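# Move empty wash bottle from shelved bench to cart tray

## Task

Take the empty wash bottle off the bench that has shelves and place it in the cart's uppermost tray so it rests within the tray's walls (lying on its side is acceptable). Fail conditions: any wash bottle touching the floor, or the robot falling over or ending up tilted. At the end the robot must have released the bottle and backed away; the bottle must stay put on its own, not because the robot holds it.

## Robot and tools

Robot: a wheeled base with a vertical column, a tilting head and two six-joint arms (left and right), each with a two-finger gripper. Folded, as at the start, it is 0.73 m long, 0.62 m wide, 1.88 m tall; its front sits 0.40 m ahead of the column. The base drives forward/back and turns in place; it cannot move sideways.

Frames: base frame has its origin on the floor under the column, between the drive wheels; x ahead, y to the robot's left, z up. left_hand and right_hand are reported in it, in metres, as the point where the fingers meet (tips 8 mm further). The hand's z axis runs along the fingers, its y axis across the opening; quat_wxyz gives orientation. Odometry frame is the base frame where the scene began; base_odometry counts wheel rotation only, so slip reads as travel. Heading runs -3.142 to 3.142, positive left.

execute_actions: argument actions is a list holding one action or none (none just reports state and images). An action may contain base, joints, or both, plus optional speeds; its motions start at once. base holds exactly one key: translate_m (a relative drive from the current spot, metres, -3 to 3, positive forward) or rotate_rad (relative turn, radians, -3.2 to 3.2, positive counter-clockwise seen from above). joints is a dictionary of absolute targets by name, each a single number: head_tilt_rad (-0.61 to 1.308, positive tilts down, 0 about level); left_joint1_rad..left_joint6_rad and right_joint1_rad..right_joint6_rad in radians (joint1 -2.879 to 2.879, joint2 0 to 3.141, joint3 0 to 3.019, joint4 -1.692 to 1.57, joint5 -1.57 to 1.57 swinging the hand sideways, positive toward robot's right, joint6 -2.094 to 2.094 rolling the hand); left_gripper_m and right_gripper_m are absolute finger-tip gaps in metres, 0 to 0.093. speeds may lower translate_m (0.05 to 0.8 m/s) or rotate_rad (0.1 to 1 rad/s) for that action; it does not slow arms. A base move needing over about 8.7 s is rejected; any action lasts at most 15 s. Unknown keys or out-of-range numbers reject the call entirely. cameras lists which images to return: cam_head_left, cam_head_right, cam_left_wrist, cam_right_wrist, nav_camera, or all (null/omitted = all, [] = none). Joints you omit may still be driving to earlier targets.

wait: seconds 0 to 10; the robot keeps doing what it was doing; returns state and images. zoom_image: camera name and region [x0, y0, x1, y1] in pixels of that camera's latest image, at most 504x504. finished_scene: scene number; ends the scene irreversibly and reports success. If any call reports a stop, further motion calls in the same reply are skipped.

Arm geometry (approximate): with joint1 at -1.57 (left) or 1.57 (right) and joints 5, 6 at 0, the arm swings in a vertical plane straight ahead, 0.23 m off the column. Let a = j2 - 0.35, b = 1.05 + j2 - j3, c = b - j4 (c = 1.57 means fingers pointing down). Hand ahead = 0.12 + 0.39 sin a + 0.38 cos b + 0.25 cos c; up = 1.46 + 0.39 cos a - 0.38 sin b - 0.25 sin c. Example: j2, j3, j4 = 0.93, 0.78, 0.14 gives about 0.60 m ahead, 1.21 m up. Real hands sag lower and nearer the column by up to 5 cm (about 12 cm with heavy or far loads); trust the reported hand position. Reach is about 1 m from the shoulder and no lower than 0.47 m, so the floor is out of reach. Light loads (0.3 kg or less) are fine out to 0.6 m ahead, 0.65 to 1.6 m up, fingers down.

Gripper: fingers 7 cm long; outer span is the opening +1 cm at tips, +5 cm at the base; housing 10 x 7 cm; wrist camera sticks out 11 cm on one side. To grasp, command an opening smaller than the object; off_target is then expected. A reported opening at least 0.002 m above target means something is held. Wrist cameras look along the fingers, tilted 0.62 rad; with fingers down and arm forward, items above picture centre lie further ahead or lower.

Results: base_status and joint_status per motion: done, off_target (resting short, maybe still pushing), contact_stop (base only, a wheel stalled: back off 0.05 m before retrying or turning), time_out, not_followed / "joint command not followed" (safety check withheld arm targets because of self, other arm, body or an obstacle; undo the offending joints by 0.05 rad or more, or move the other arm or drive away). on_its_own lists what runs uncommanded; "held at" is a target, not a position. turned_by_wheels vs turned_by_imu disagreeing by over about 4% and 0.05 rad means a collision or slip. base_tilt is in degrees. motor_effort covers only the wheels (bracket = peak). wheel_motors_off = 1 means overload shut them off for 2 s after about 3 s of hard pushing. Joint torques are noisy with fixed offsets.

Cautions: small joint changes (under ~0.03 rad, 0.08 for joints 2 and 3) may not move; approach contact in ~0.05 rad steps from your last target. A blocked arm keeps pushing and heats motors (worst with joint5 far over); relieve it by resending its reported positions. Overheating at 100 °C drops the arm. Never let the arms collide or press on each other. Tables 0.30 to 1.20 m high can slide over the base and hit the column. Don't drop the bottle or let it reach the floor, avoid knocking things over, and keep the robot upright. Something may occasionally nudge loose objects. The simulation runs while you think; the robot holds its last command meanwhile.

Each tool is called as name(argument=value, ...) on one line, values as JSON.

## Session

execute_actions(actions=[])

Scene clock: 0.00 s.
Joint torques (N m, as the arm reports them, + toward a larger angle): no reading
base_odometry: x=+0.000 y=+0.000 heading=+0.000 (m, m, rad; odometry frame)
turned_by_wheels: +0.000 (rad since the last result)
turned_by_imu: +0.000 (rad since the last result)
base_tilt: forward=+0.0 right=+0.2 (deg)
base_status: not commanded
joint_positions: head_tilt_rad=+0.879 left_joint1_rad=-1.565 left_joint2_rad=+0.906 left_joint3_rad=+0.440 left_joint4_rad=-0.969 left_joint5_rad=-0.026 left_joint6_rad=-0.076 left_gripper_m=+0.095 right_joint1_rad=+1.579 right_joint2_rad=+0.921 right_joint3_rad=+0.370 right_joint4_rad=-0.985 right_joint5_rad=+0.006 right_joint6_rad=-0.022 right_gripper_m=+0.095
joint_status: not commanded
wheel_motors_off: 0
motor_effort: left_wheel=+2 right_wheel=+3 (%)
left_hand: x=+0.1562 y=+0.2303 z=+1.2504 quat_wxyz=(+0.439, +0.031, -0.897, -0.030) (m; base frame)
right_hand: x=+0.1143 y=-0.2249 z=+1.2673 quat_wxyz=(+0.485, +0.015, -0.875, -0.005) (m; base frame)
pictures: cam_head_left, cam_head_right, cam_left_wrist, cam_right_wrist, nav_camera
Images, in order (width x height): cam_head_left 672x504, cam_head_right 672x504, cam_left_wrist 504x504, cam_right_wrist 504x504, nav_camera 672x504.

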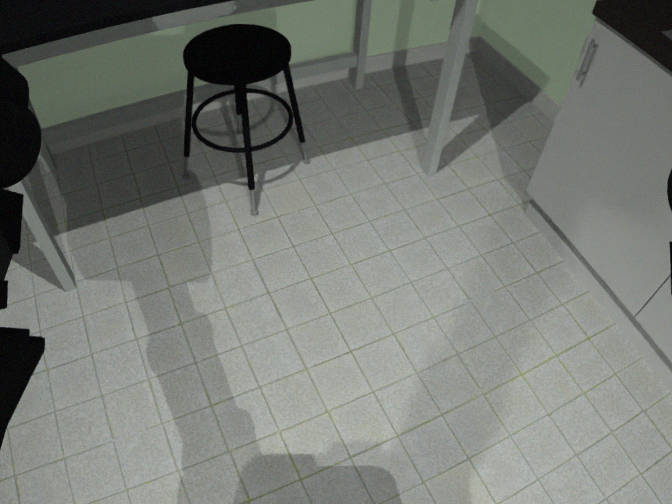

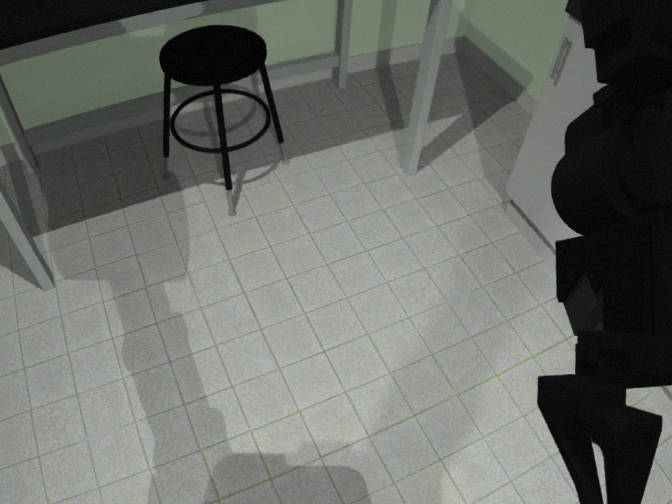

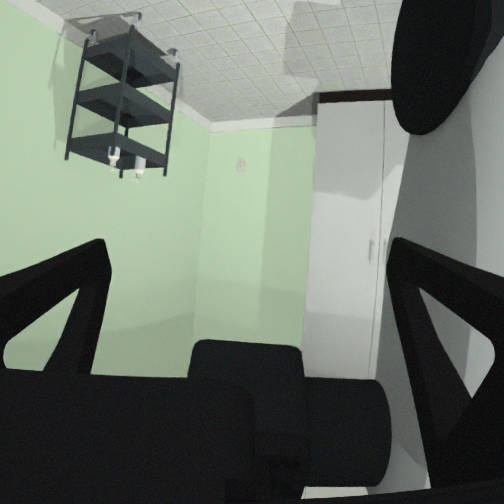

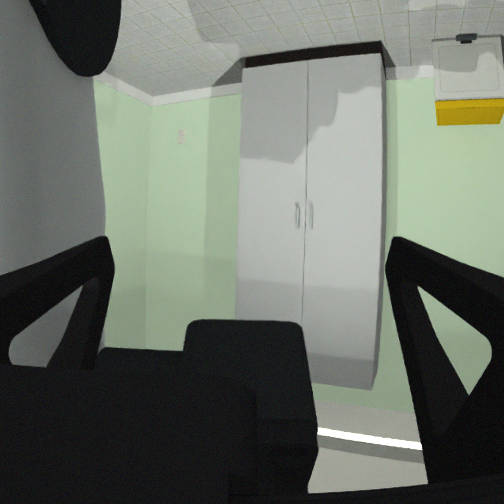

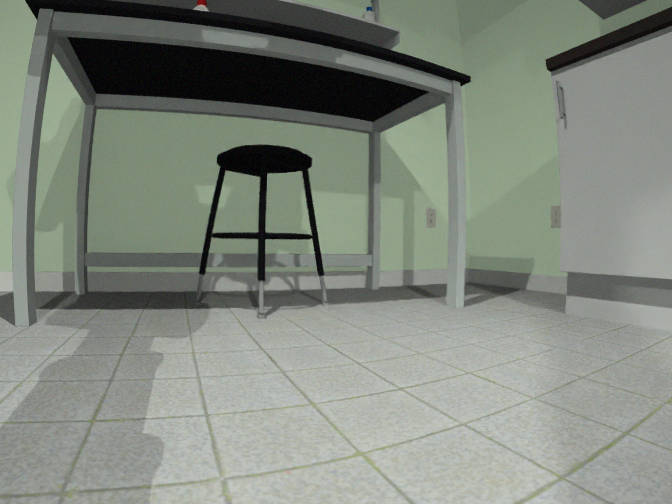

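execute_actions(actions=[{"joints":{"head_tilt_rad":0.2}}], cameras=["cam_head_left","cam_head_right"])

Scene clock: 9.00 s.
Joint torques (N m, as the arm reports them, + toward a larger angle): left_arm=[-0.75 -7.42 -0.59 -1.36 -0.01 -0.08] | right_arm=[-0.62 -5.41 -1.57 -1.53  0.07  0.08]
base_odometry: x=+0.000 y=+0.000 heading=+0.000 (m, m, rad; odometry frame)
turned_by_wheels: +0.000 (rad since the last result)
turned_by_imu: +0.001 (rad since the last result)
base_tilt: forward=+0.0 right=+0.2 (deg)
base_status: not commanded
joint_positions: head_tilt_rad=+0.220 left_joint1_rad=-1.565 left_joint2_rad=+0.906 left_joint3_rad=+0.440 left_joint4_rad=-0.969 left_joint5_rad=-0.026 left_joint6_rad=-0.076 left_gripper_m=+0.095 right_joint1_rad=+1.579 right_joint2_rad=+0.921 right_joint3_rad=+0.370 right_joint4_rad=-0.985 right_joint5_rad=+0.006 right_joint6_rad=-0.022 right_gripper_m=+0.095
joint_status: all done
wheel_motors_off: 0
motor_effort: left_wheel=+2(2) right_wheel=+3(3) (%)
left_hand: x=+0.1562 y=+0.2303 z=+1.2504 quat_wxyz=(+0.439, +0.031, -0.897, -0.030) (m; base frame)
right_hand: x=+0.1143 y=-0.2249 z=+1.2673 quat_wxyz=(+0.485, +0.015, -0.875, -0.005) (m; base frame)
pictures: cam_head_left, cam_head_right
Images, in order (width x height): cam_head_left 672x504, cam_head_right 672x504.

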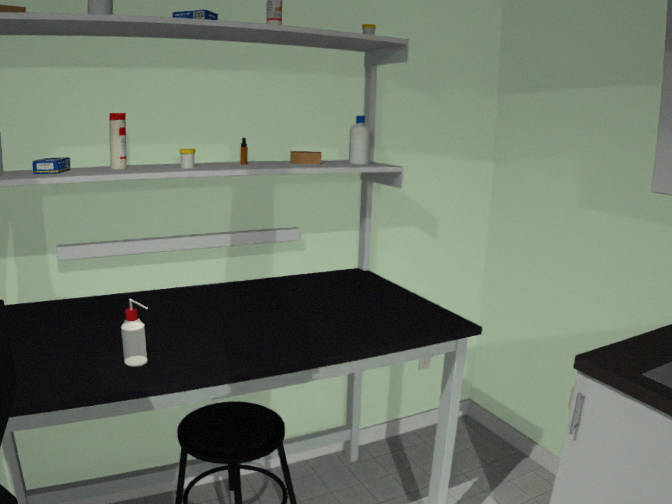

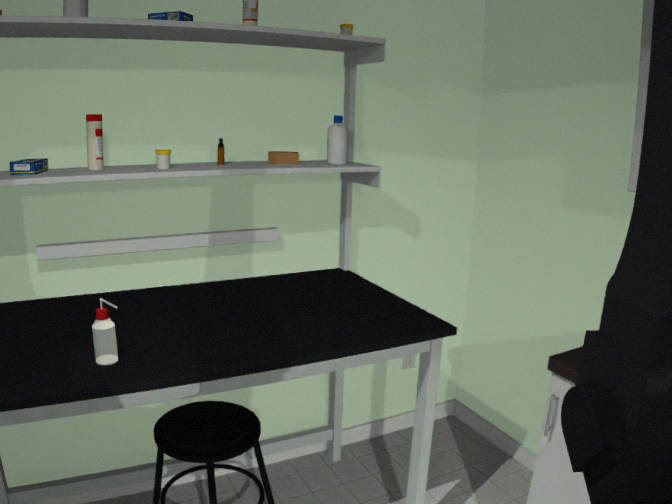

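execute_actions(actions=[{"base":{"rotate_rad":0.5}}], cameras=["cam_head_left","nav_camera"])

Scene clock: 16.30 s.
Joint torques (N m, as the arm reports them, + toward a larger angle): left_arm=[-1.03 -7.74 -1.02 -1.32 -0.02 -0.06] | right_arm=[-0.49 -5.24 -1.61 -1.47  0.04  0.1 ]
base_odometry: x=+0.000 y=+0.000 heading=+0.499 (m, m, rad; odometry frame)
turned_by_wheels: +0.499 (rad since the last result)
turned_by_imu: +0.494 (rad since the last result)
base_tilt: forward=-0.1 right=+0.2 (deg)
base_status: done
joint_positions: head_tilt_rad=+0.220 left_joint1_rad=-1.565 left_joint2_rad=+0.906 left_joint3_rad=+0.440 left_joint4_rad=-0.969 left_joint5_rad=-0.026 left_joint6_rad=-0.076 left_gripper_m=+0.095 right_joint1_rad=+1.579 right_joint2_rad=+0.921 right_joint3_rad=+0.370 right_joint4_rad=-0.985 right_joint5_rad=+0.006 right_joint6_rad=-0.022 right_gripper_m=+0.095
joint_status: not commanded
wheel_motors_off: 0
motor_effort: left_wheel=-2(31) right_wheel=+0(32) (%)
left_hand: x=+0.1562 y=+0.2303 z=+1.2504 quat_wxyz=(+0.439, +0.031, -0.897, -0.030) (m; base frame)
right_hand: x=+0.1143 y=-0.2249 z=+1.2673 quat_wxyz=(+0.485, +0.015, -0.875, -0.005) (m; base frame)
pictures: cam_head_left, nav_camera
Images, in order (width x height): cam_head_left 672x504, nav_camera 672x504.

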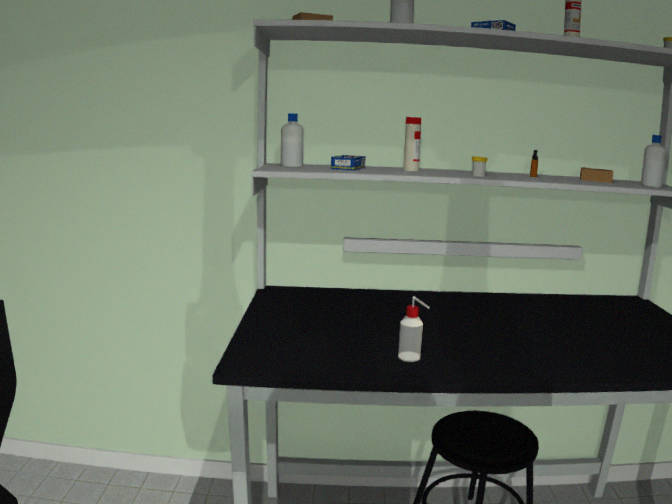

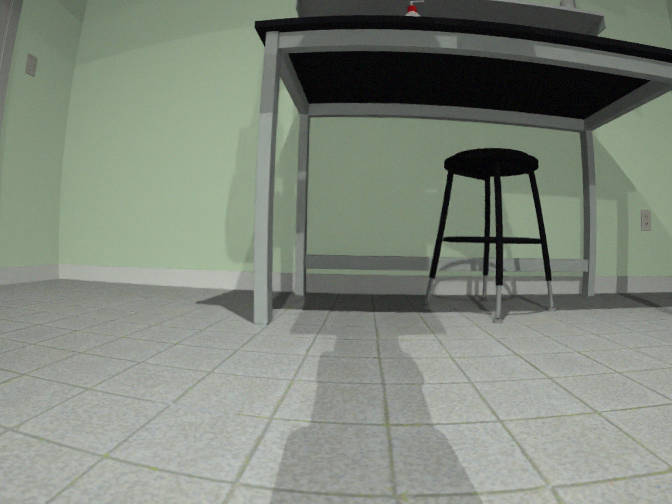

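execute_actions(actions=[{"base":{"translate_m":1.3},"joints":{"head_tilt_rad":0.6}}], cameras=["cam_head_left","cam_head_right","nav_camera"])

Scene clock: 53.17 s.
Joint torques (N m, as the arm reports them, + toward a larger angle): left_arm=[-0.28 -7.02 -0.48 -1.56 -0.02 -0.06] | right_arm=[-0.58 -5.3  -2.   -1.44  0.07  0.11]
base_odometry: x=+1.141 y=+0.622 heading=+0.499 (m, m, rad; odometry frame)
turned_by_wheels: +0.000 (rad since the last result)
turned_by_imu: +0.392 (rad since the last result)
base_tilt: forward=+0.0 right=+0.2 (deg)
base_status: done
joint_positions: head_tilt_rad=+0.608 left_joint1_rad=-1.568 left_joint2_rad=+0.900 left_joint3_rad=+0.439 left_joint4_rad=-0.968 left_joint5_rad=-0.026 left_joint6_rad=-0.076 left_gripper_m=+0.095 right_joint1_rad=+1.578 right_joint2_rad=+0.917 right_joint3_rad=+0.374 right_joint4_rad=-0.985 right_joint5_rad=+0.006 right_joint6_rad=-0.022 right_gripper_m=+0.095
joint_status: all done
wheel_motors_off: 0
motor_effort: left_wheel=+0(76) right_wheel=+0(74) (%)
left_hand: x=+0.1567 y=+0.2296 z=+1.2508 quat_wxyz=(+0.437, +0.030, -0.899, -0.029) (m; base frame)
right_hand: x=+0.1172 y=-0.2253 z=+1.2663 quat_wxyz=(+0.481, +0.014, -0.877, -0.004) (m; base frame)
pictures: cam_head_left, cam_head_right, nav_camera
Images, in order (width x height): cam_head_left 672x504, cam_head_right 672x504, nav_camera 672x504.

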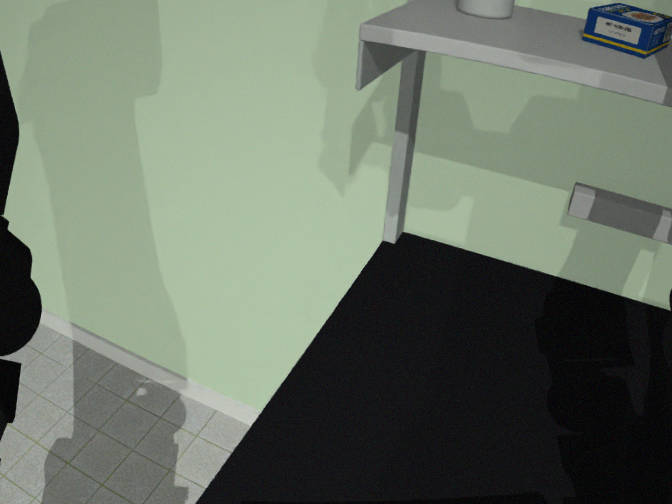

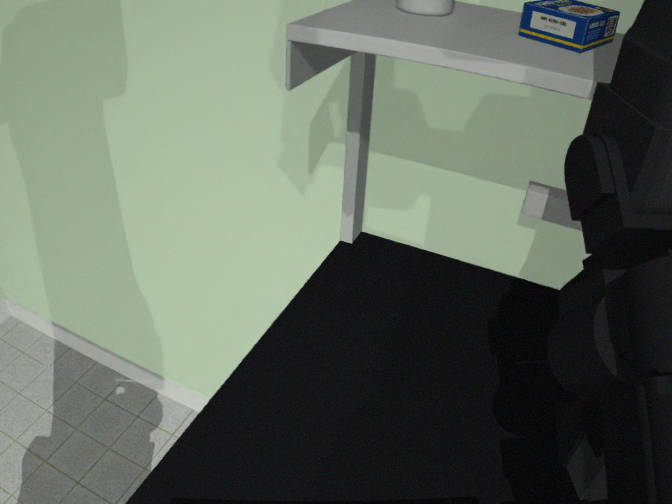

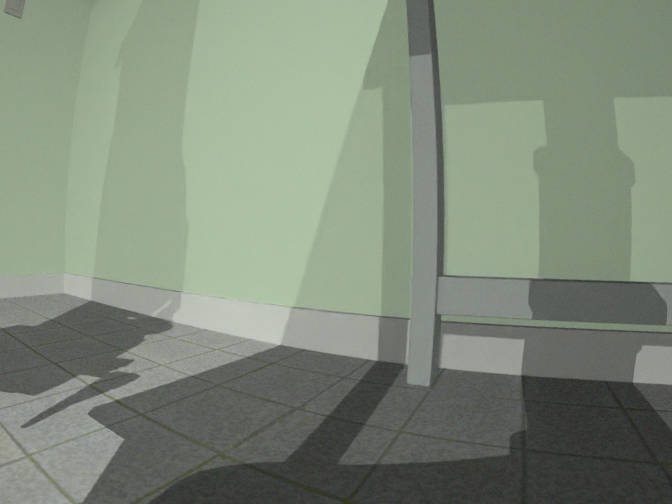

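execute_actions(actions=[{"base":{"translate_m":-0.5}}], cameras=[])

execute_actions(actions=[{"base":{"rotate_rad":-0.7}}], cameras=["cam_head_left","cam_head_right","nav_camera"])

Scene clock: 61.60 s.
Joint torques (N m, as the arm reports them, + toward a larger angle): left_arm=[-0.34 -7.07 -0.55 -1.46 -0.04 -0.08] | right_arm=[-0.43 -5.2  -1.4  -1.59  0.07  0.1 ]
base_odometry: x=+0.702 y=+0.383 heading=+0.500 (m, m, rad; odometry frame)
turned_by_wheels: +0.001 (rad since the last result)
turned_by_imu: +0.002 (rad since the last result)
base_tilt: forward=-0.1 right=+0.2 (deg)
base_status: done
joint_positions: head_tilt_rad=+0.608 left_joint1_rad=-1.568 left_joint2_rad=+0.900 left_joint3_rad=+0.438 left_joint4_rad=-0.968 left_joint5_rad=-0.026 left_joint6_rad=-0.076 left_gripper_m=+0.095 right_joint1_rad=+1.578 right_joint2_rad=+0.917 right_joint3_rad=+0.369 right_joint4_rad=-0.985 right_joint5_rad=+0.006 right_joint6_rad=-0.022 right_gripper_m=+0.095
joint_status: not commanded
wheel_motors_off: 0
motor_effort: left_wheel=+1(46) right_wheel=-2(50) (%)
left_hand: x=+0.1561 y=+0.2296 z=+1.2510 quat_wxyz=(+0.437, +0.030, -0.898, -0.029) (m; base frame)
right_hand: x=+0.1142 y=-0.2253 z=+1.2675 quat_wxyz=(+0.484, +0.014, -0.875, -0.004) (m; base frame)
pictures: none
No camera images: the call's "cameras" was empty. Leave "cameras" out to get every camera's image.

Scene clock: 63.57 s.
Joint torques (N m, as the arm reports them, + toward a larger angle): left_arm=[-0.79 -7.02 -0.61 -1.37  0.   -0.07] | right_arm=[-0.46 -5.14 -1.45 -1.63  0.04  0.09]
base_odometry: x=+0.702 y=+0.383 heading=-0.199 (m, m, rad; odometry frame)
turned_by_wheels: -0.700 (rad since the last result)
turned_by_imu: -0.689 (rad since the last result)
base_tilt: forward=-0.1 right=+0.2 (deg)
base_status: done
joint_positions: head_tilt_rad=+0.608 left_joint1_rad=-1.568 left_joint2_rad=+0.900 left_joint3_rad=+0.440 left_joint4_rad=-0.968 left_joint5_rad=-0.026 left_joint6_rad=-0.076 left_gripper_m=+0.095 right_joint1_rad=+1.578 right_joint2_rad=+0.917 right_joint3_rad=+0.369 right_joint4_rad=-0.985 right_joint5_rad=+0.006 right_joint6_rad=-0.022 right_gripper_m=+0.095
joint_status: not commanded
wheel_motors_off: 0
motor_effort: left_wheel=+0(36) right_wheel=+0(37) (%)
left_hand: x=+0.1573 y=+0.2296 z=+1.2506 quat_wxyz=(+0.436, +0.030, -0.899, -0.029) (m; base frame)
right_hand: x=+0.1142 y=-0.2253 z=+1.2675 quat_wxyz=(+0.484, +0.014, -0.875, -0.004) (m; base frame)
pictures: cam_head_left, cam_head_right, nav_camera
Images, in order (width x height): cam_head_left 672x504, cam_head_right 672x504, nav_camera 672x504.

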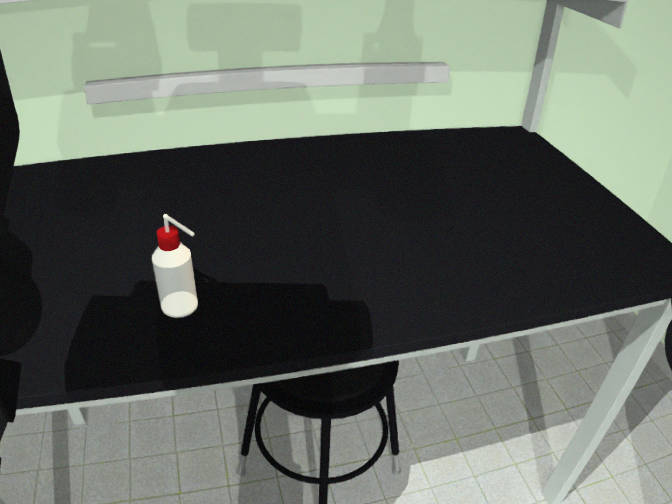

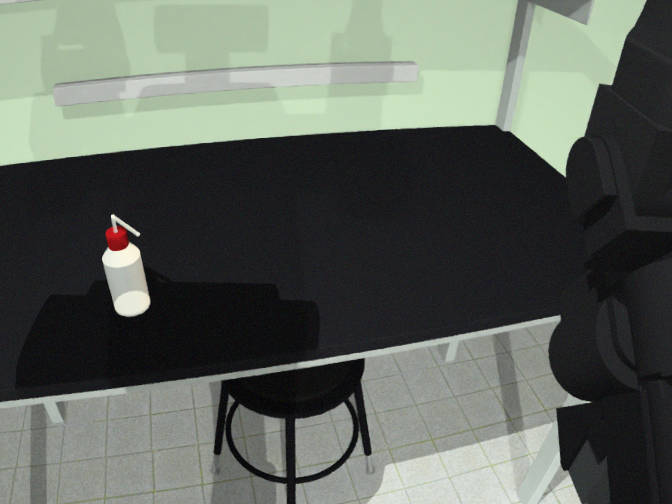

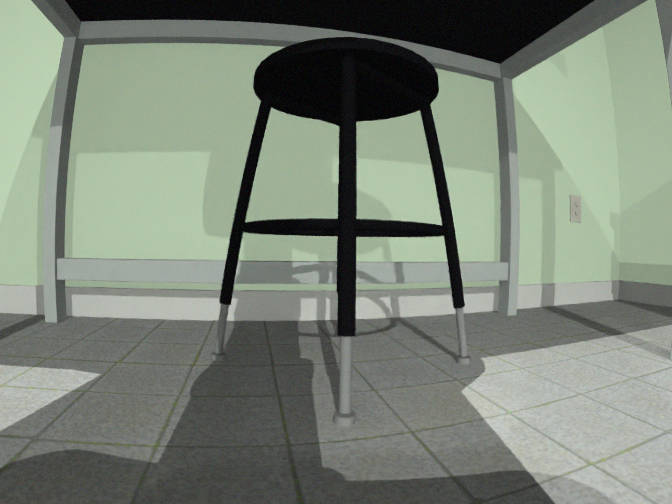

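execute_actions(actions=[{"joints":{"left_joint1_rad":-1.57,"left_joint2_rad":1.725,"left_joint3_rad":0.93,"left_joint4_rad":1.34,"left_joint5_rad":0,"left_joint6_rad":0,"left_gripper_m":0.093}}], cameras=["cam_head_left","cam_left_wrist"])

Scene clock: 95.33 s.
Joint torques (N m, as the arm reports them, + toward a larger angle): left_arm=[ -1.03 -15.1   -1.14   2.58   0.12   0.05] | right_arm=[-0.45 -5.17 -1.42 -1.54  0.05  0.09]
base_odometry: x=+0.702 y=+0.383 heading=-0.199 (m, m, rad; odometry frame)
turned_by_wheels: +0.000 (rad since the last result)
turned_by_imu: +0.001 (rad since the last result)
base_tilt: forward=-0.1 right=+0.1 (deg)
base_status: not commanded
joint_positions: head_tilt_rad=+0.608 left_joint1_rad=-1.568 left_joint2_rad=+1.742 left_joint3_rad=+0.934 left_joint4_rad=+1.318 left_joint5_rad=-0.004 left_joint6_rad=-0.010 left_gripper_m=+0.093 right_joint1_rad=+1.578 right_joint2_rad=+0.917 right_joint3_rad=+0.369 right_joint4_rad=-0.985 right_joint5_rad=+0.006 right_joint6_rad=-0.022 right_gripper_m=+0.095
joint_status: all done
wheel_motors_off: 0
motor_effort: left_wheel=+2(2) right_wheel=-2(2) (%)
left_hand: x=+0.6066 y=+0.2272 z=+1.0304 quat_wxyz=(-0.494, +0.005, -0.870, -0.001) (m; base frame)
right_hand: x=+0.1142 y=-0.2253 z=+1.2675 quat_wxyz=(+0.484, +0.014, -0.875, -0.004) (m; base frame)
pictures: cam_head_left, cam_left_wrist
Images, in order (width x height): cam_head_left 672x504, cam_left_wrist 504x504.

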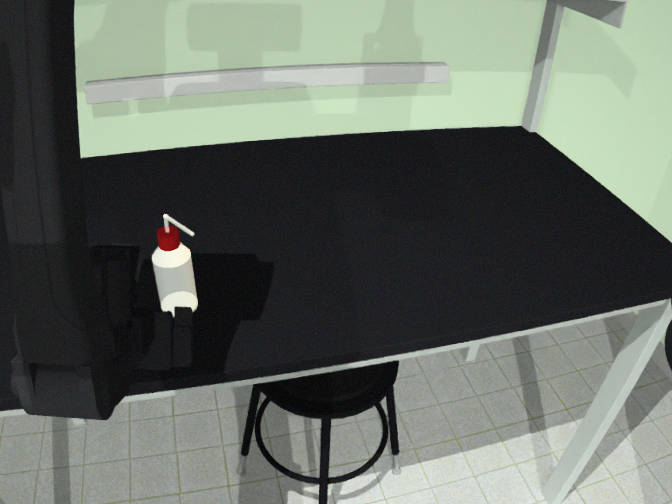

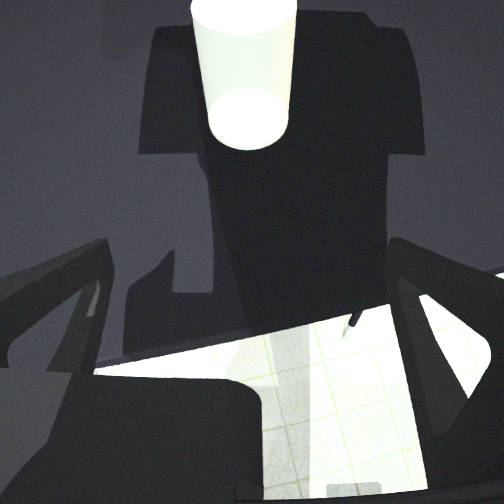

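execute_actions(actions=[{"joints":{"left_joint2_rad":1.80,"left_joint3_rad":1.25,"left_joint4_rad":1.09}}], cameras=[])

execute_actions(actions=[{"joints":{"left_joint2_rad":1.845,"left_joint3_rad":1.555,"left_joint4_rad":0.84}}], cameras=["cam_head_left","cam_left_wrist"])

Scene clock: 115.43 s.
Joint torques (N m, as the arm reports them, + toward a larger angle): left_arm=[ -0.7  -16.08   1.55   1.08   0.11   0.03] | right_arm=[ 0.07 -5.48 -1.48 -1.61  0.08  0.11]
base_odometry: x=+0.702 y=+0.383 heading=-0.199 (m, m, rad; odometry frame)
turned_by_wheels: +0.000 (rad since the last result)
turned_by_imu: +0.001 (rad since the last result)
base_tilt: forward=-0.1 right=+0.2 (deg)
base_status: not commanded
joint_positions: head_tilt_rad=+0.608 left_joint1_rad=-1.568 left_joint2_rad=+1.792 left_joint3_rad=+1.251 left_joint4_rad=+1.106 left_joint5_rad=-0.004 left_joint6_rad=-0.010 left_gripper_m=+0.093 right_joint1_rad=+1.578 right_joint2_rad=+0.917 right_joint3_rad=+0.369 right_joint4_rad=-0.985 right_joint5_rad=+0.006 right_joint6_rad=-0.022 right_gripper_m=+0.095
joint_status: all done
wheel_motors_off: 0
motor_effort: left_wheel=+2(3) right_wheel=-3(3) (%)
left_hand: x=+0.7165 y=+0.2274 z=+1.0077 quat_wxyz=(-0.517, +0.005, -0.856, -0.001) (m; base frame)
right_hand: x=+0.1142 y=-0.2253 z=+1.2675 quat_wxyz=(+0.484, +0.014, -0.875, -0.004) (m; base frame)
pictures: none
No camera images: the call's "cameras" was empty. Leave "cameras" out to get every camera's image.

Scene clock: 116.47 s.
Joint torques (N m, as the arm reports them, + toward a larger angle): left_arm=[ -0.65 -18.87   3.91   1.04   0.08   0.06] | right_arm=[-0.37 -5.56 -1.49 -1.66  0.05  0.07]
base_odometry: x=+0.702 y=+0.383 heading=-0.199 (m, m, rad; odometry frame)
turned_by_wheels: +0.000 (rad since the last result)
turned_by_imu: +0.000 (rad since the last result)
base_tilt: forward=-0.1 right=+0.3 (deg)
base_status: not commanded
joint_positions: head_tilt_rad=+0.608 left_joint1_rad=-1.568 left_joint2_rad=+1.842 left_joint3_rad=+1.554 left_joint4_rad=+0.857 left_joint5_rad=-0.004 left_joint6_rad=-0.010 left_gripper_m=+0.093 right_joint1_rad=+1.578 right_joint2_rad=+0.917 right_joint3_rad=+0.369 right_joint4_rad=-0.985 right_joint5_rad=+0.006 right_joint6_rad=-0.022 right_gripper_m=+0.095
joint_status: all done
wheel_motors_off: 0
motor_effort: left_wheel=+3(3) right_wheel=-3(3) (%)
left_hand: x=+0.8150 y=+0.2276 z=+1.0004 quat_wxyz=(-0.519, +0.005, -0.854, -0.001) (m; base frame)
right_hand: x=+0.1142 y=-0.2253 z=+1.2675 quat_wxyz=(+0.484, +0.014, -0.875, -0.004) (m; base frame)
pictures: cam_head_left, cam_left_wrist
Images, in order (width x height): cam_head_left 672x504, cam_left_wrist 504x504.

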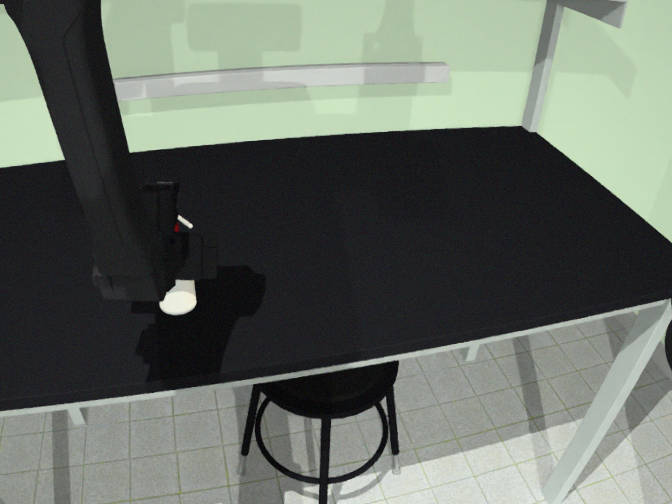

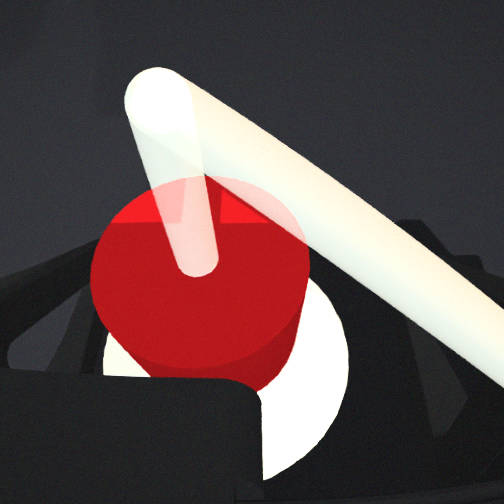

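execute_actions(actions=[{"joints":{"left_gripper_m":0.03}}], cameras=["cam_head_left","cam_left_wrist"])

Scene clock: 124.13 s.
Joint torques (N m, as the arm reports them, + toward a larger angle): left_arm=[ -0.62 -18.61   3.69   1.     0.06   0.07] | right_arm=[-0.12 -5.2  -1.37 -1.67  0.06  0.09]
base_odometry: x=+0.702 y=+0.383 heading=-0.199 (m, m, rad; odometry frame)
turned_by_wheels: +0.000 (rad since the last result)
turned_by_imu: +0.001 (rad since the last result)
base_tilt: forward=-0.1 right=+0.2 (deg)
base_status: not commanded
joint_positions: head_tilt_rad=+0.608 left_joint1_rad=-1.568 left_joint2_rad=+1.842 left_joint3_rad=+1.554 left_joint4_rad=+0.857 left_joint5_rad=-0.002 left_joint6_rad=-0.009 left_gripper_m=+0.050 right_joint1_rad=+1.578 right_joint2_rad=+0.917 right_joint3_rad=+0.369 right_joint4_rad=-0.985 right_joint5_rad=+0.006 right_joint6_rad=-0.022 right_gripper_m=+0.095
joint_status: left_gripper_m off_target (ended at +0.050, target +0.030)
wheel_motors_off: 0
motor_effort: left_wheel=+3(3) right_wheel=-3(3) (%)
left_hand: x=+0.8150 y=+0.2274 z=+1.0004 quat_wxyz=(-0.519, +0.005, -0.854, +0.000) (m; base frame)
right_hand: x=+0.1142 y=-0.2253 z=+1.2675 quat_wxyz=(+0.484, +0.014, -0.875, -0.004) (m; base frame)
pictures: cam_head_left, cam_left_wrist
Images, in order (width x height): cam_head_left 672x504, cam_left_wrist 504x504.

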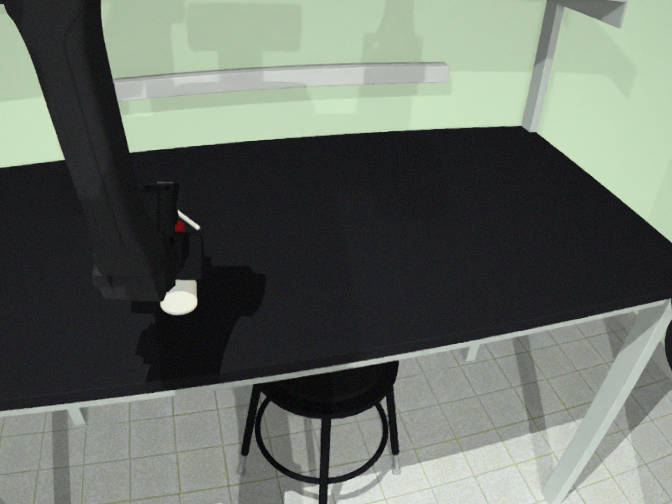

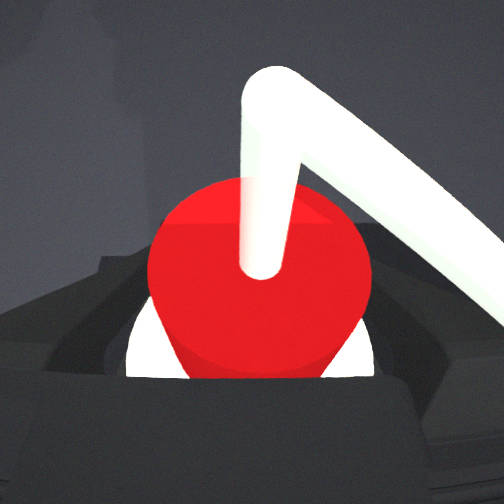

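execute_actions(actions=[{"joints":{"left_joint2_rad":1.6,"left_joint3_rad":1.3,"left_joint4_rad":0.85}}], cameras=["cam_head_left"])

execute_actions(actions=[{"base":{"translate_m":-0.4},"joints":{"head_tilt_rad":0.3}}], cameras=[])

execute_actions(actions=[{"base":{"rotate_rad":2.6}}], cameras=["cam_head_left","cam_head_right","nav_camera"])

Scene clock: 135.43 s.
Joint torques (N m, as the arm reports them, + toward a larger angle): left_arm=[ -0.49 -17.89   3.99   1.51   0.12   0.05] | right_arm=[-0.49 -5.22 -1.46 -1.49  0.05  0.12]
base_odometry: x=+0.702 y=+0.383 heading=-0.199 (m, m, rad; odometry frame)
turned_by_wheels: +0.000 (rad since the last result)
turned_by_imu: +0.001 (rad since the last result)
base_tilt: forward=-0.1 right=+0.2 (deg)
base_status: not commanded
joint_positions: head_tilt_rad=+0.608 left_joint1_rad=-1.568 left_joint2_rad=+1.596 left_joint3_rad=+1.294 left_joint4_rad=+0.857 left_joint5_rad=-0.002 left_joint6_rad=-0.009 left_gripper_m=+0.050 right_joint1_rad=+1.578 right_joint2_rad=+0.917 right_joint3_rad=+0.369 right_joint4_rad=-0.985 right_joint5_rad=+0.006 right_joint6_rad=-0.022 right_gripper_m=+0.095
joint_status: all done
wheel_motors_off: 0
motor_effort: left_wheel=+3(3) right_wheel=-3(3) (%)
left_hand: x=+0.7896 y=+0.2271 z=+1.0884 quat_wxyz=(-0.513, +0.005, -0.858, +0.000) (m; base frame)
right_hand: x=+0.1142 y=-0.2253 z=+1.2675 quat_wxyz=(+0.484, +0.014, -0.875, -0.004) (m; base frame)
pictures: cam_head_left
Images, in order (width x height): cam_head_left 672x504.

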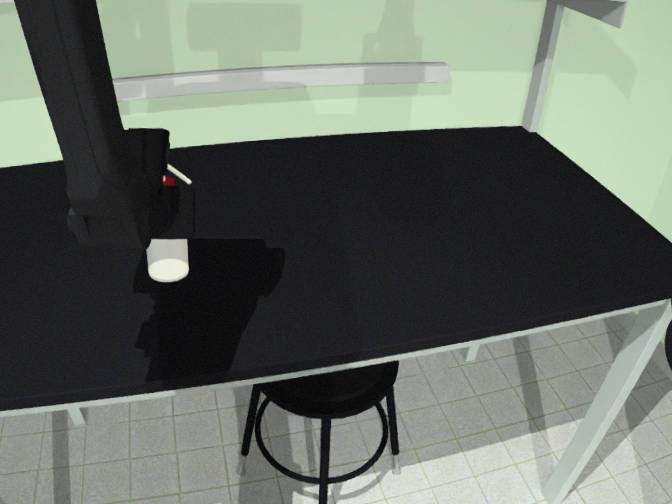

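Scene clock: 137.77 s.
Joint torques (N m, as the arm reports them, + toward a larger angle): left_arm=[ -0.67 -16.9    4.18   1.65   0.07   0.05] | right_arm=[-0.41 -5.48 -1.26 -1.61  0.05  0.08]
base_odometry: x=+0.310 y=+0.462 heading=-0.200 (m, m, rad; odometry frame)
turned_by_wheels: -0.001 (rad since the last result)
turned_by_imu: +0.000 (rad since the last result)
base_tilt: forward=-0.1 right=+0.3 (deg)
base_status: done
joint_positions: head_tilt_rad=+0.319 left_joint1_rad=-1.568 left_joint2_rad=+1.596 left_joint3_rad=+1.291 left_joint4_rad=+0.857 left_joint5_rad=-0.002 left_joint6_rad=-0.009 left_gripper_m=+0.050 right_joint1_rad=+1.578 right_joint2_rad=+0.917 right_joint3_rad=+0.367 right_joint4_rad=-0.985 right_joint5_rad=+0.006 right_joint6_rad=-0.022 right_gripper_m=+0.095
joint_status: all done
wheel_motors_off: 0
motor_effort: left_wheel=-1(41) right_wheel=+0(56) (%)
left_hand: x=+0.7883 y=+0.2271 z=+1.0876 quat_wxyz=(-0.512, +0.005, -0.859, +0.000) (m; base frame)
right_hand: x=+0.1135 y=-0.2253 z=+1.2678 quat_wxyz=(+0.484, +0.014, -0.875, -0.004) (m; base frame)
pictures: none
No camera images: the call's "cameras" was empty. Leave "cameras" out to get every camera's image.

Scene clock: 141.70 s.
Joint torques (N m, as the arm reports them, + toward a larger angle): left_arm=[ -2.22 -17.88   4.17   1.5    0.06   0.06] | right_arm=[-0.5  -5.3  -1.32 -1.68  0.05  0.1 ]
base_odometry: x=+0.310 y=+0.462 heading=+2.400 (m, m, rad; odometry frame)
turned_by_wheels: +2.599 (rad since the last result)
turned_by_imu: +2.574 (rad since the last result)
base_tilt: forward=-0.1 right=+0.2 (deg)
base_status: done
joint_positions: head_tilt_rad=+0.319 left_joint1_rad=-1.569 left_joint2_rad=+1.596 left_joint3_rad=+1.291 left_joint4_rad=+0.857 left_joint5_rad=-0.002 left_joint6_rad=-0.009 left_gripper_m=+0.050 right_joint1_rad=+1.578 right_joint2_rad=+0.917 right_joint3_rad=+0.367 right_joint4_rad=-0.985 right_joint5_rad=+0.006 right_joint6_rad=-0.022 right_gripper_m=+0.095
joint_status: not commanded
wheel_motors_off: 0
motor_effort: left_wheel=-1(32) right_wheel=+0(42) (%)
left_hand: x=+0.7883 y=+0.2264 z=+1.0876 quat_wxyz=(-0.512, +0.005, -0.859, +0.000) (m; base frame)
right_hand: x=+0.1135 y=-0.2253 z=+1.2678 quat_wxyz=(+0.484, +0.014, -0.875, -0.004) (m; base frame)
pictures: cam_head_left, cam_head_right, nav_camera
Images, in order (width x height): cam_head_left 672x504, cam_head_right 672x504, nav_camera 672x504.

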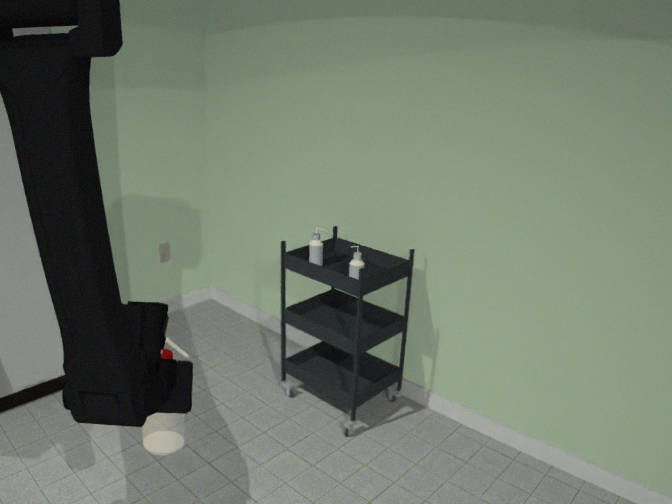

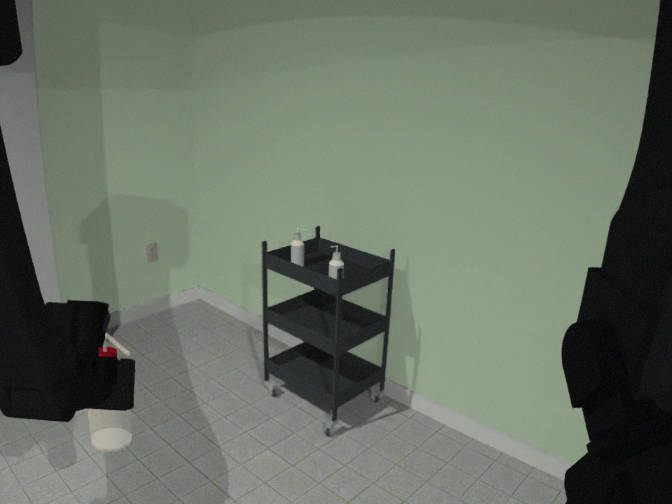

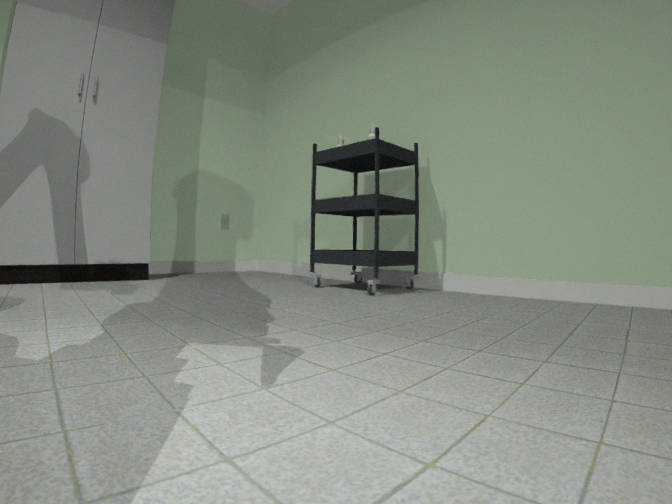

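execute_actions(actions=[{"base":{"rotate_rad":-0.2}}], cameras=[])

execute_actions(actions=[{"base":{"translate_m":1.2},"joints":{"head_tilt_rad":0.7}}], cameras=["cam_head_left","cam_head_right","nav_camera"])

Scene clock: 153.67 s.
Joint torques (N m, as the arm reports them, + toward a larger angle): left_arm=[ -0.13 -18.01   3.95   1.52   0.06   0.05] | right_arm=[-0.26 -5.08 -1.45 -1.58  0.06  0.11]
base_odometry: x=+0.310 y=+0.462 heading=+2.200 (m, m, rad; odometry frame)
turned_by_wheels: -0.200 (rad since the last result)
turned_by_imu: -0.198 (rad since the last result)
base_tilt: forward=-0.1 right=+0.2 (deg)
base_status: done
joint_positions: head_tilt_rad=+0.319 left_joint1_rad=-1.569 left_joint2_rad=+1.596 left_joint3_rad=+1.291 left_joint4_rad=+0.857 left_joint5_rad=-0.002 left_joint6_rad=-0.009 left_gripper_m=+0.050 right_joint1_rad=+1.578 right_joint2_rad=+0.917 right_joint3_rad=+0.367 right_joint4_rad=-0.985 right_joint5_rad=+0.006 right_joint6_rad=-0.022 right_gripper_m=+0.095
joint_status: not commanded
wheel_motors_off: 0
motor_effort: left_wheel=+0(24) right_wheel=+0(25) (%)
left_hand: x=+0.7883 y=+0.2258 z=+1.0876 quat_wxyz=(-0.512, +0.005, -0.859, +0.001) (m; base frame)
right_hand: x=+0.1135 y=-0.2253 z=+1.2678 quat_wxyz=(+0.484, +0.014, -0.875, -0.004) (m; base frame)
pictures: none
No camera images: the call's "cameras" was empty. Leave "cameras" out to get every camera's image.

Scene clock: 157.20 s.
Joint torques (N m, as the arm reports them, + toward a larger angle): left_arm=[ -0.05 -17.95   4.06   1.52   0.06   0.02] | right_arm=[-0.54 -5.44 -1.55 -1.54  0.06  0.1 ]
base_odometry: x=-0.397 y=+1.432 heading=+2.201 (m, m, rad; odometry frame)
turned_by_wheels: +0.001 (rad since the last result)
turned_by_imu: +0.002 (rad since the last result)
base_tilt: forward=-0.1 right=+0.2 (deg)
base_status: done
joint_positions: head_tilt_rad=+0.703 left_joint1_rad=-1.569 left_joint2_rad=+1.596 left_joint3_rad=+1.292 left_joint4_rad=+0.857 left_joint5_rad=-0.002 left_joint6_rad=-0.009 left_gripper_m=+0.050 right_joint1_rad=+1.578 right_joint2_rad=+0.916 right_joint3_rad=+0.370 right_joint4_rad=-0.985 right_joint5_rad=+0.006 right_joint6_rad=-0.022 right_gripper_m=+0.095
joint_status: all done
wheel_motors_off: 0
motor_effort: left_wheel=+0(51) right_wheel=-1(45) (%)
left_hand: x=+0.7885 y=+0.2258 z=+1.0877 quat_wxyz=(-0.512, +0.005, -0.859, +0.001) (m; base frame)
right_hand: x=+0.1151 y=-0.2253 z=+1.2672 quat_wxyz=(+0.483, +0.014, -0.876, -0.004) (m; base frame)
pictures: cam_head_left, cam_head_right, nav_camera
Images, in order (width x height): cam_head_left 672x504, cam_head_right 672x504, nav_camera 672x504.

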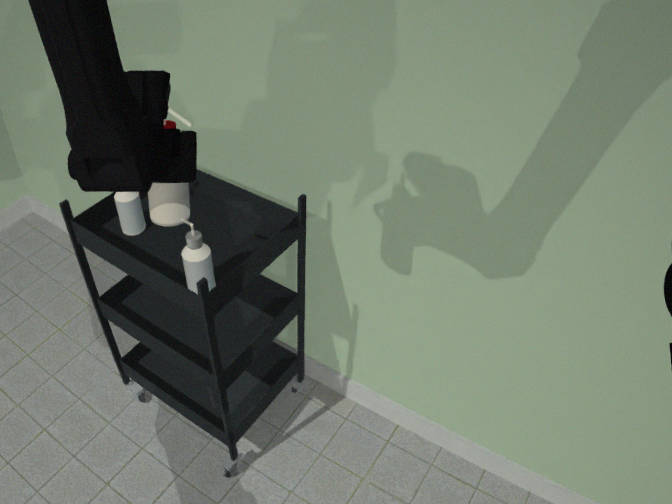

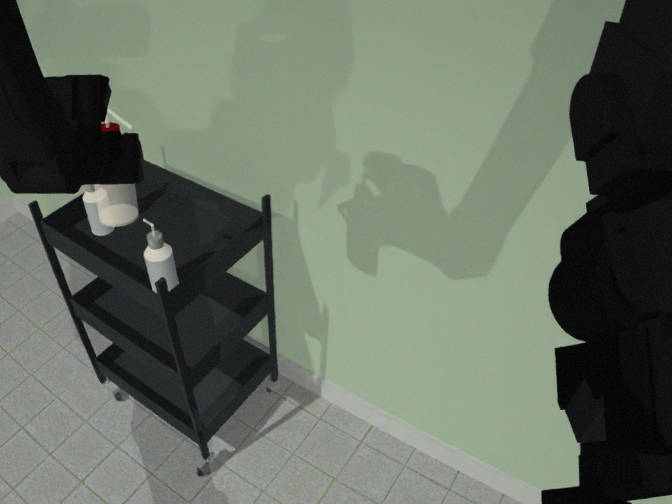

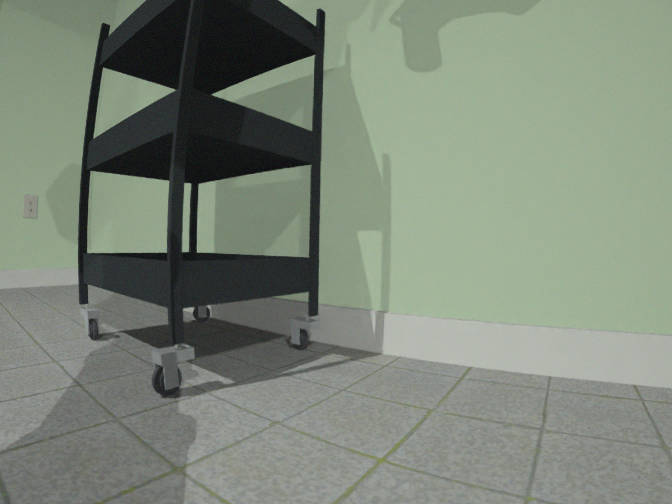

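execute_actions(actions=[{"base":{"translate_m":0.35},"speeds":{"translate_m":0.3}}], cameras=["cam_head_left","cam_left_wrist","nav_camera"])

Scene clock: 203.43 s.
Joint torques (N m, as the arm reports them, + toward a larger angle): left_arm=[ -0.61 -17.96   4.11   1.37   0.06   0.06] | right_arm=[-0.47 -4.8  -1.61 -1.69  0.05  0.09]
base_odometry: x=-0.604 y=+1.715 heading=+2.202 (m, m, rad; odometry frame)
turned_by_wheels: +0.001 (rad since the last result)
turned_by_imu: +0.002 (rad since the last result)
base_tilt: forward=+0.1 right=+0.3 (deg)
base_status: done
joint_positions: head_tilt_rad=+0.703 left_joint1_rad=-1.569 left_joint2_rad=+1.596 left_joint3_rad=+1.292 left_joint4_rad=+0.857 left_joint5_rad=-0.002 left_joint6_rad=-0.009 left_gripper_m=+0.050 right_joint1_rad=+1.578 right_joint2_rad=+0.916 right_joint3_rad=+0.370 right_joint4_rad=-0.985 right_joint5_rad=+0.006 right_joint6_rad=-0.022 right_gripper_m=+0.095
joint_status: not commanded
wheel_motors_off: 0
motor_effort: left_wheel=+1(37) right_wheel=-1(35) (%)
left_hand: x=+0.7887 y=+0.2258 z=+1.0878 quat_wxyz=(-0.513, +0.005, -0.859, +0.001) (m; base frame)
right_hand: x=+0.1153 y=-0.2253 z=+1.2671 quat_wxyz=(+0.483, +0.014, -0.876, -0.004) (m; base frame)
pictures: cam_head_left, cam_left_wrist, nav_camera
Images, in order (width x height): cam_head_left 672x504, cam_left_wrist 504x504, nav_camera 672x504.

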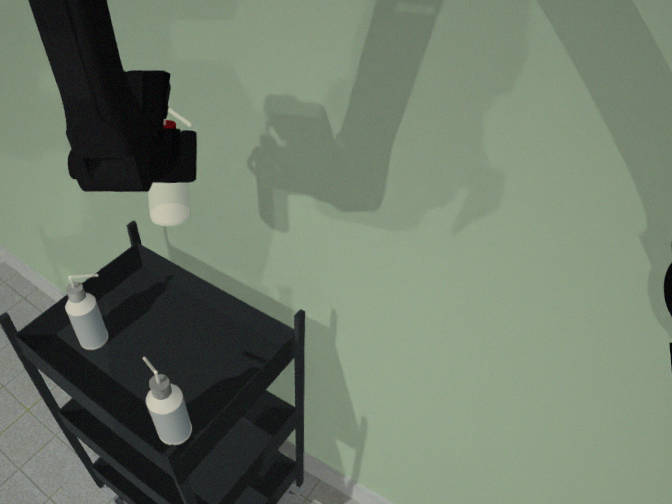

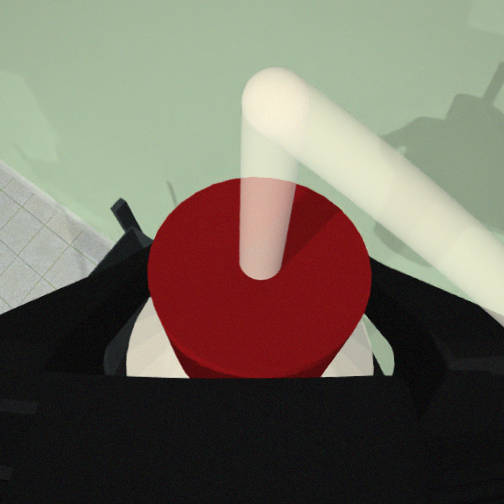

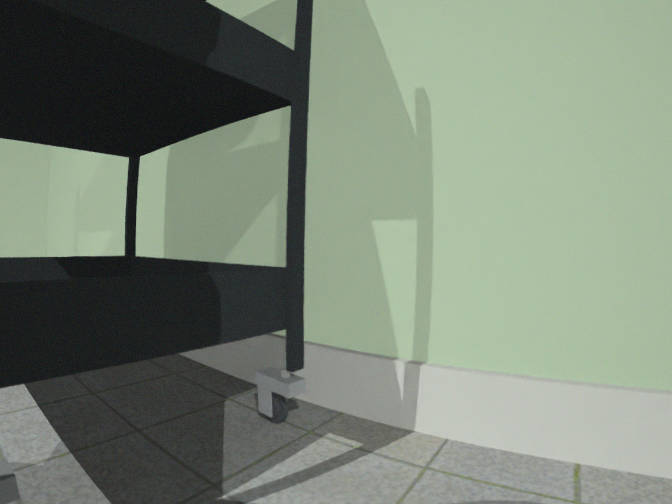

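execute_actions(actions=[{"joints":{"left_joint1_rad":-1.62,"left_joint2_rad":2.187,"left_joint3_rad":1.928,"left_joint4_rad":0.71}}], cameras=["cam_head_left","cam_head_right"])

Scene clock: 222.03 s.
Joint torques (N m, as the arm reports them, + toward a larger angle): left_arm=[ -0.97 -19.32   4.67   1.42   0.07   0.05] | right_arm=[-0.33 -5.18 -1.6  -1.59  0.08  0.07]
base_odometry: x=-0.604 y=+1.715 heading=+2.202 (m, m, rad; odometry frame)
turned_by_wheels: +0.000 (rad since the last result)
turned_by_imu: +0.001 (rad since the last result)
base_tilt: forward=+0.0 right=+0.2 (deg)
base_status: not commanded
joint_positions: head_tilt_rad=+0.703 left_joint1_rad=-1.620 left_joint2_rad=+2.212 left_joint3_rad=+1.913 left_joint4_rad=+0.718 left_joint5_rad=-0.002 left_joint6_rad=-0.009 left_gripper_m=+0.050 right_joint1_rad=+1.578 right_joint2_rad=+0.916 right_joint3_rad=+0.370 right_joint4_rad=-0.985 right_joint5_rad=+0.006 right_joint6_rad=-0.022 right_gripper_m=+0.095
joint_status: all done
wheel_motors_off: 0
motor_effort: left_wheel=+2(2) right_wheel=-2(3) (%)
left_hand: x=+0.7753 y=+0.1811 z=+0.8281 quat_wxyz=(-0.454, +0.003, -0.891, +0.026) (m; base frame)
right_hand: x=+0.1153 y=-0.2253 z=+1.2671 quat_wxyz=(+0.483, +0.014, -0.876, -0.004) (m; base frame)
pictures: cam_head_left, cam_head_right
Images, in order (width x height): cam_head_left 672x504, cam_head_right 672x504.

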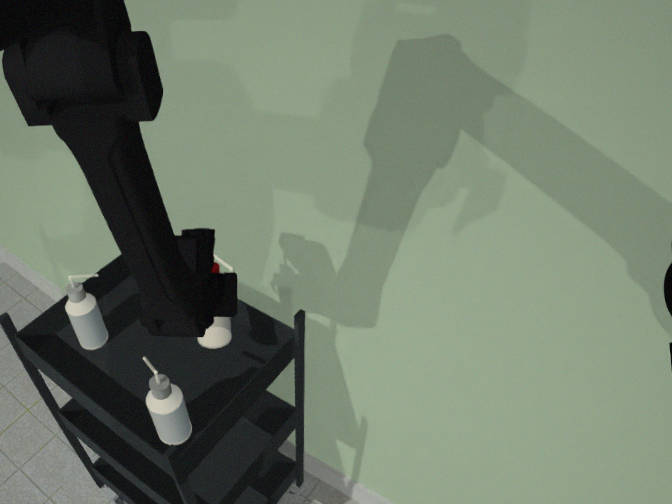

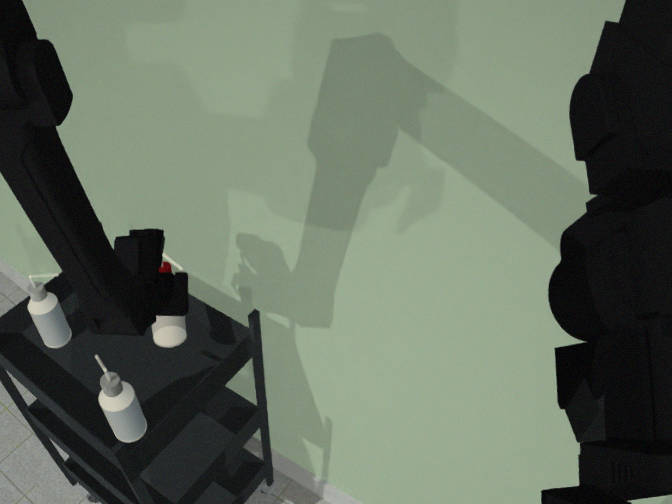

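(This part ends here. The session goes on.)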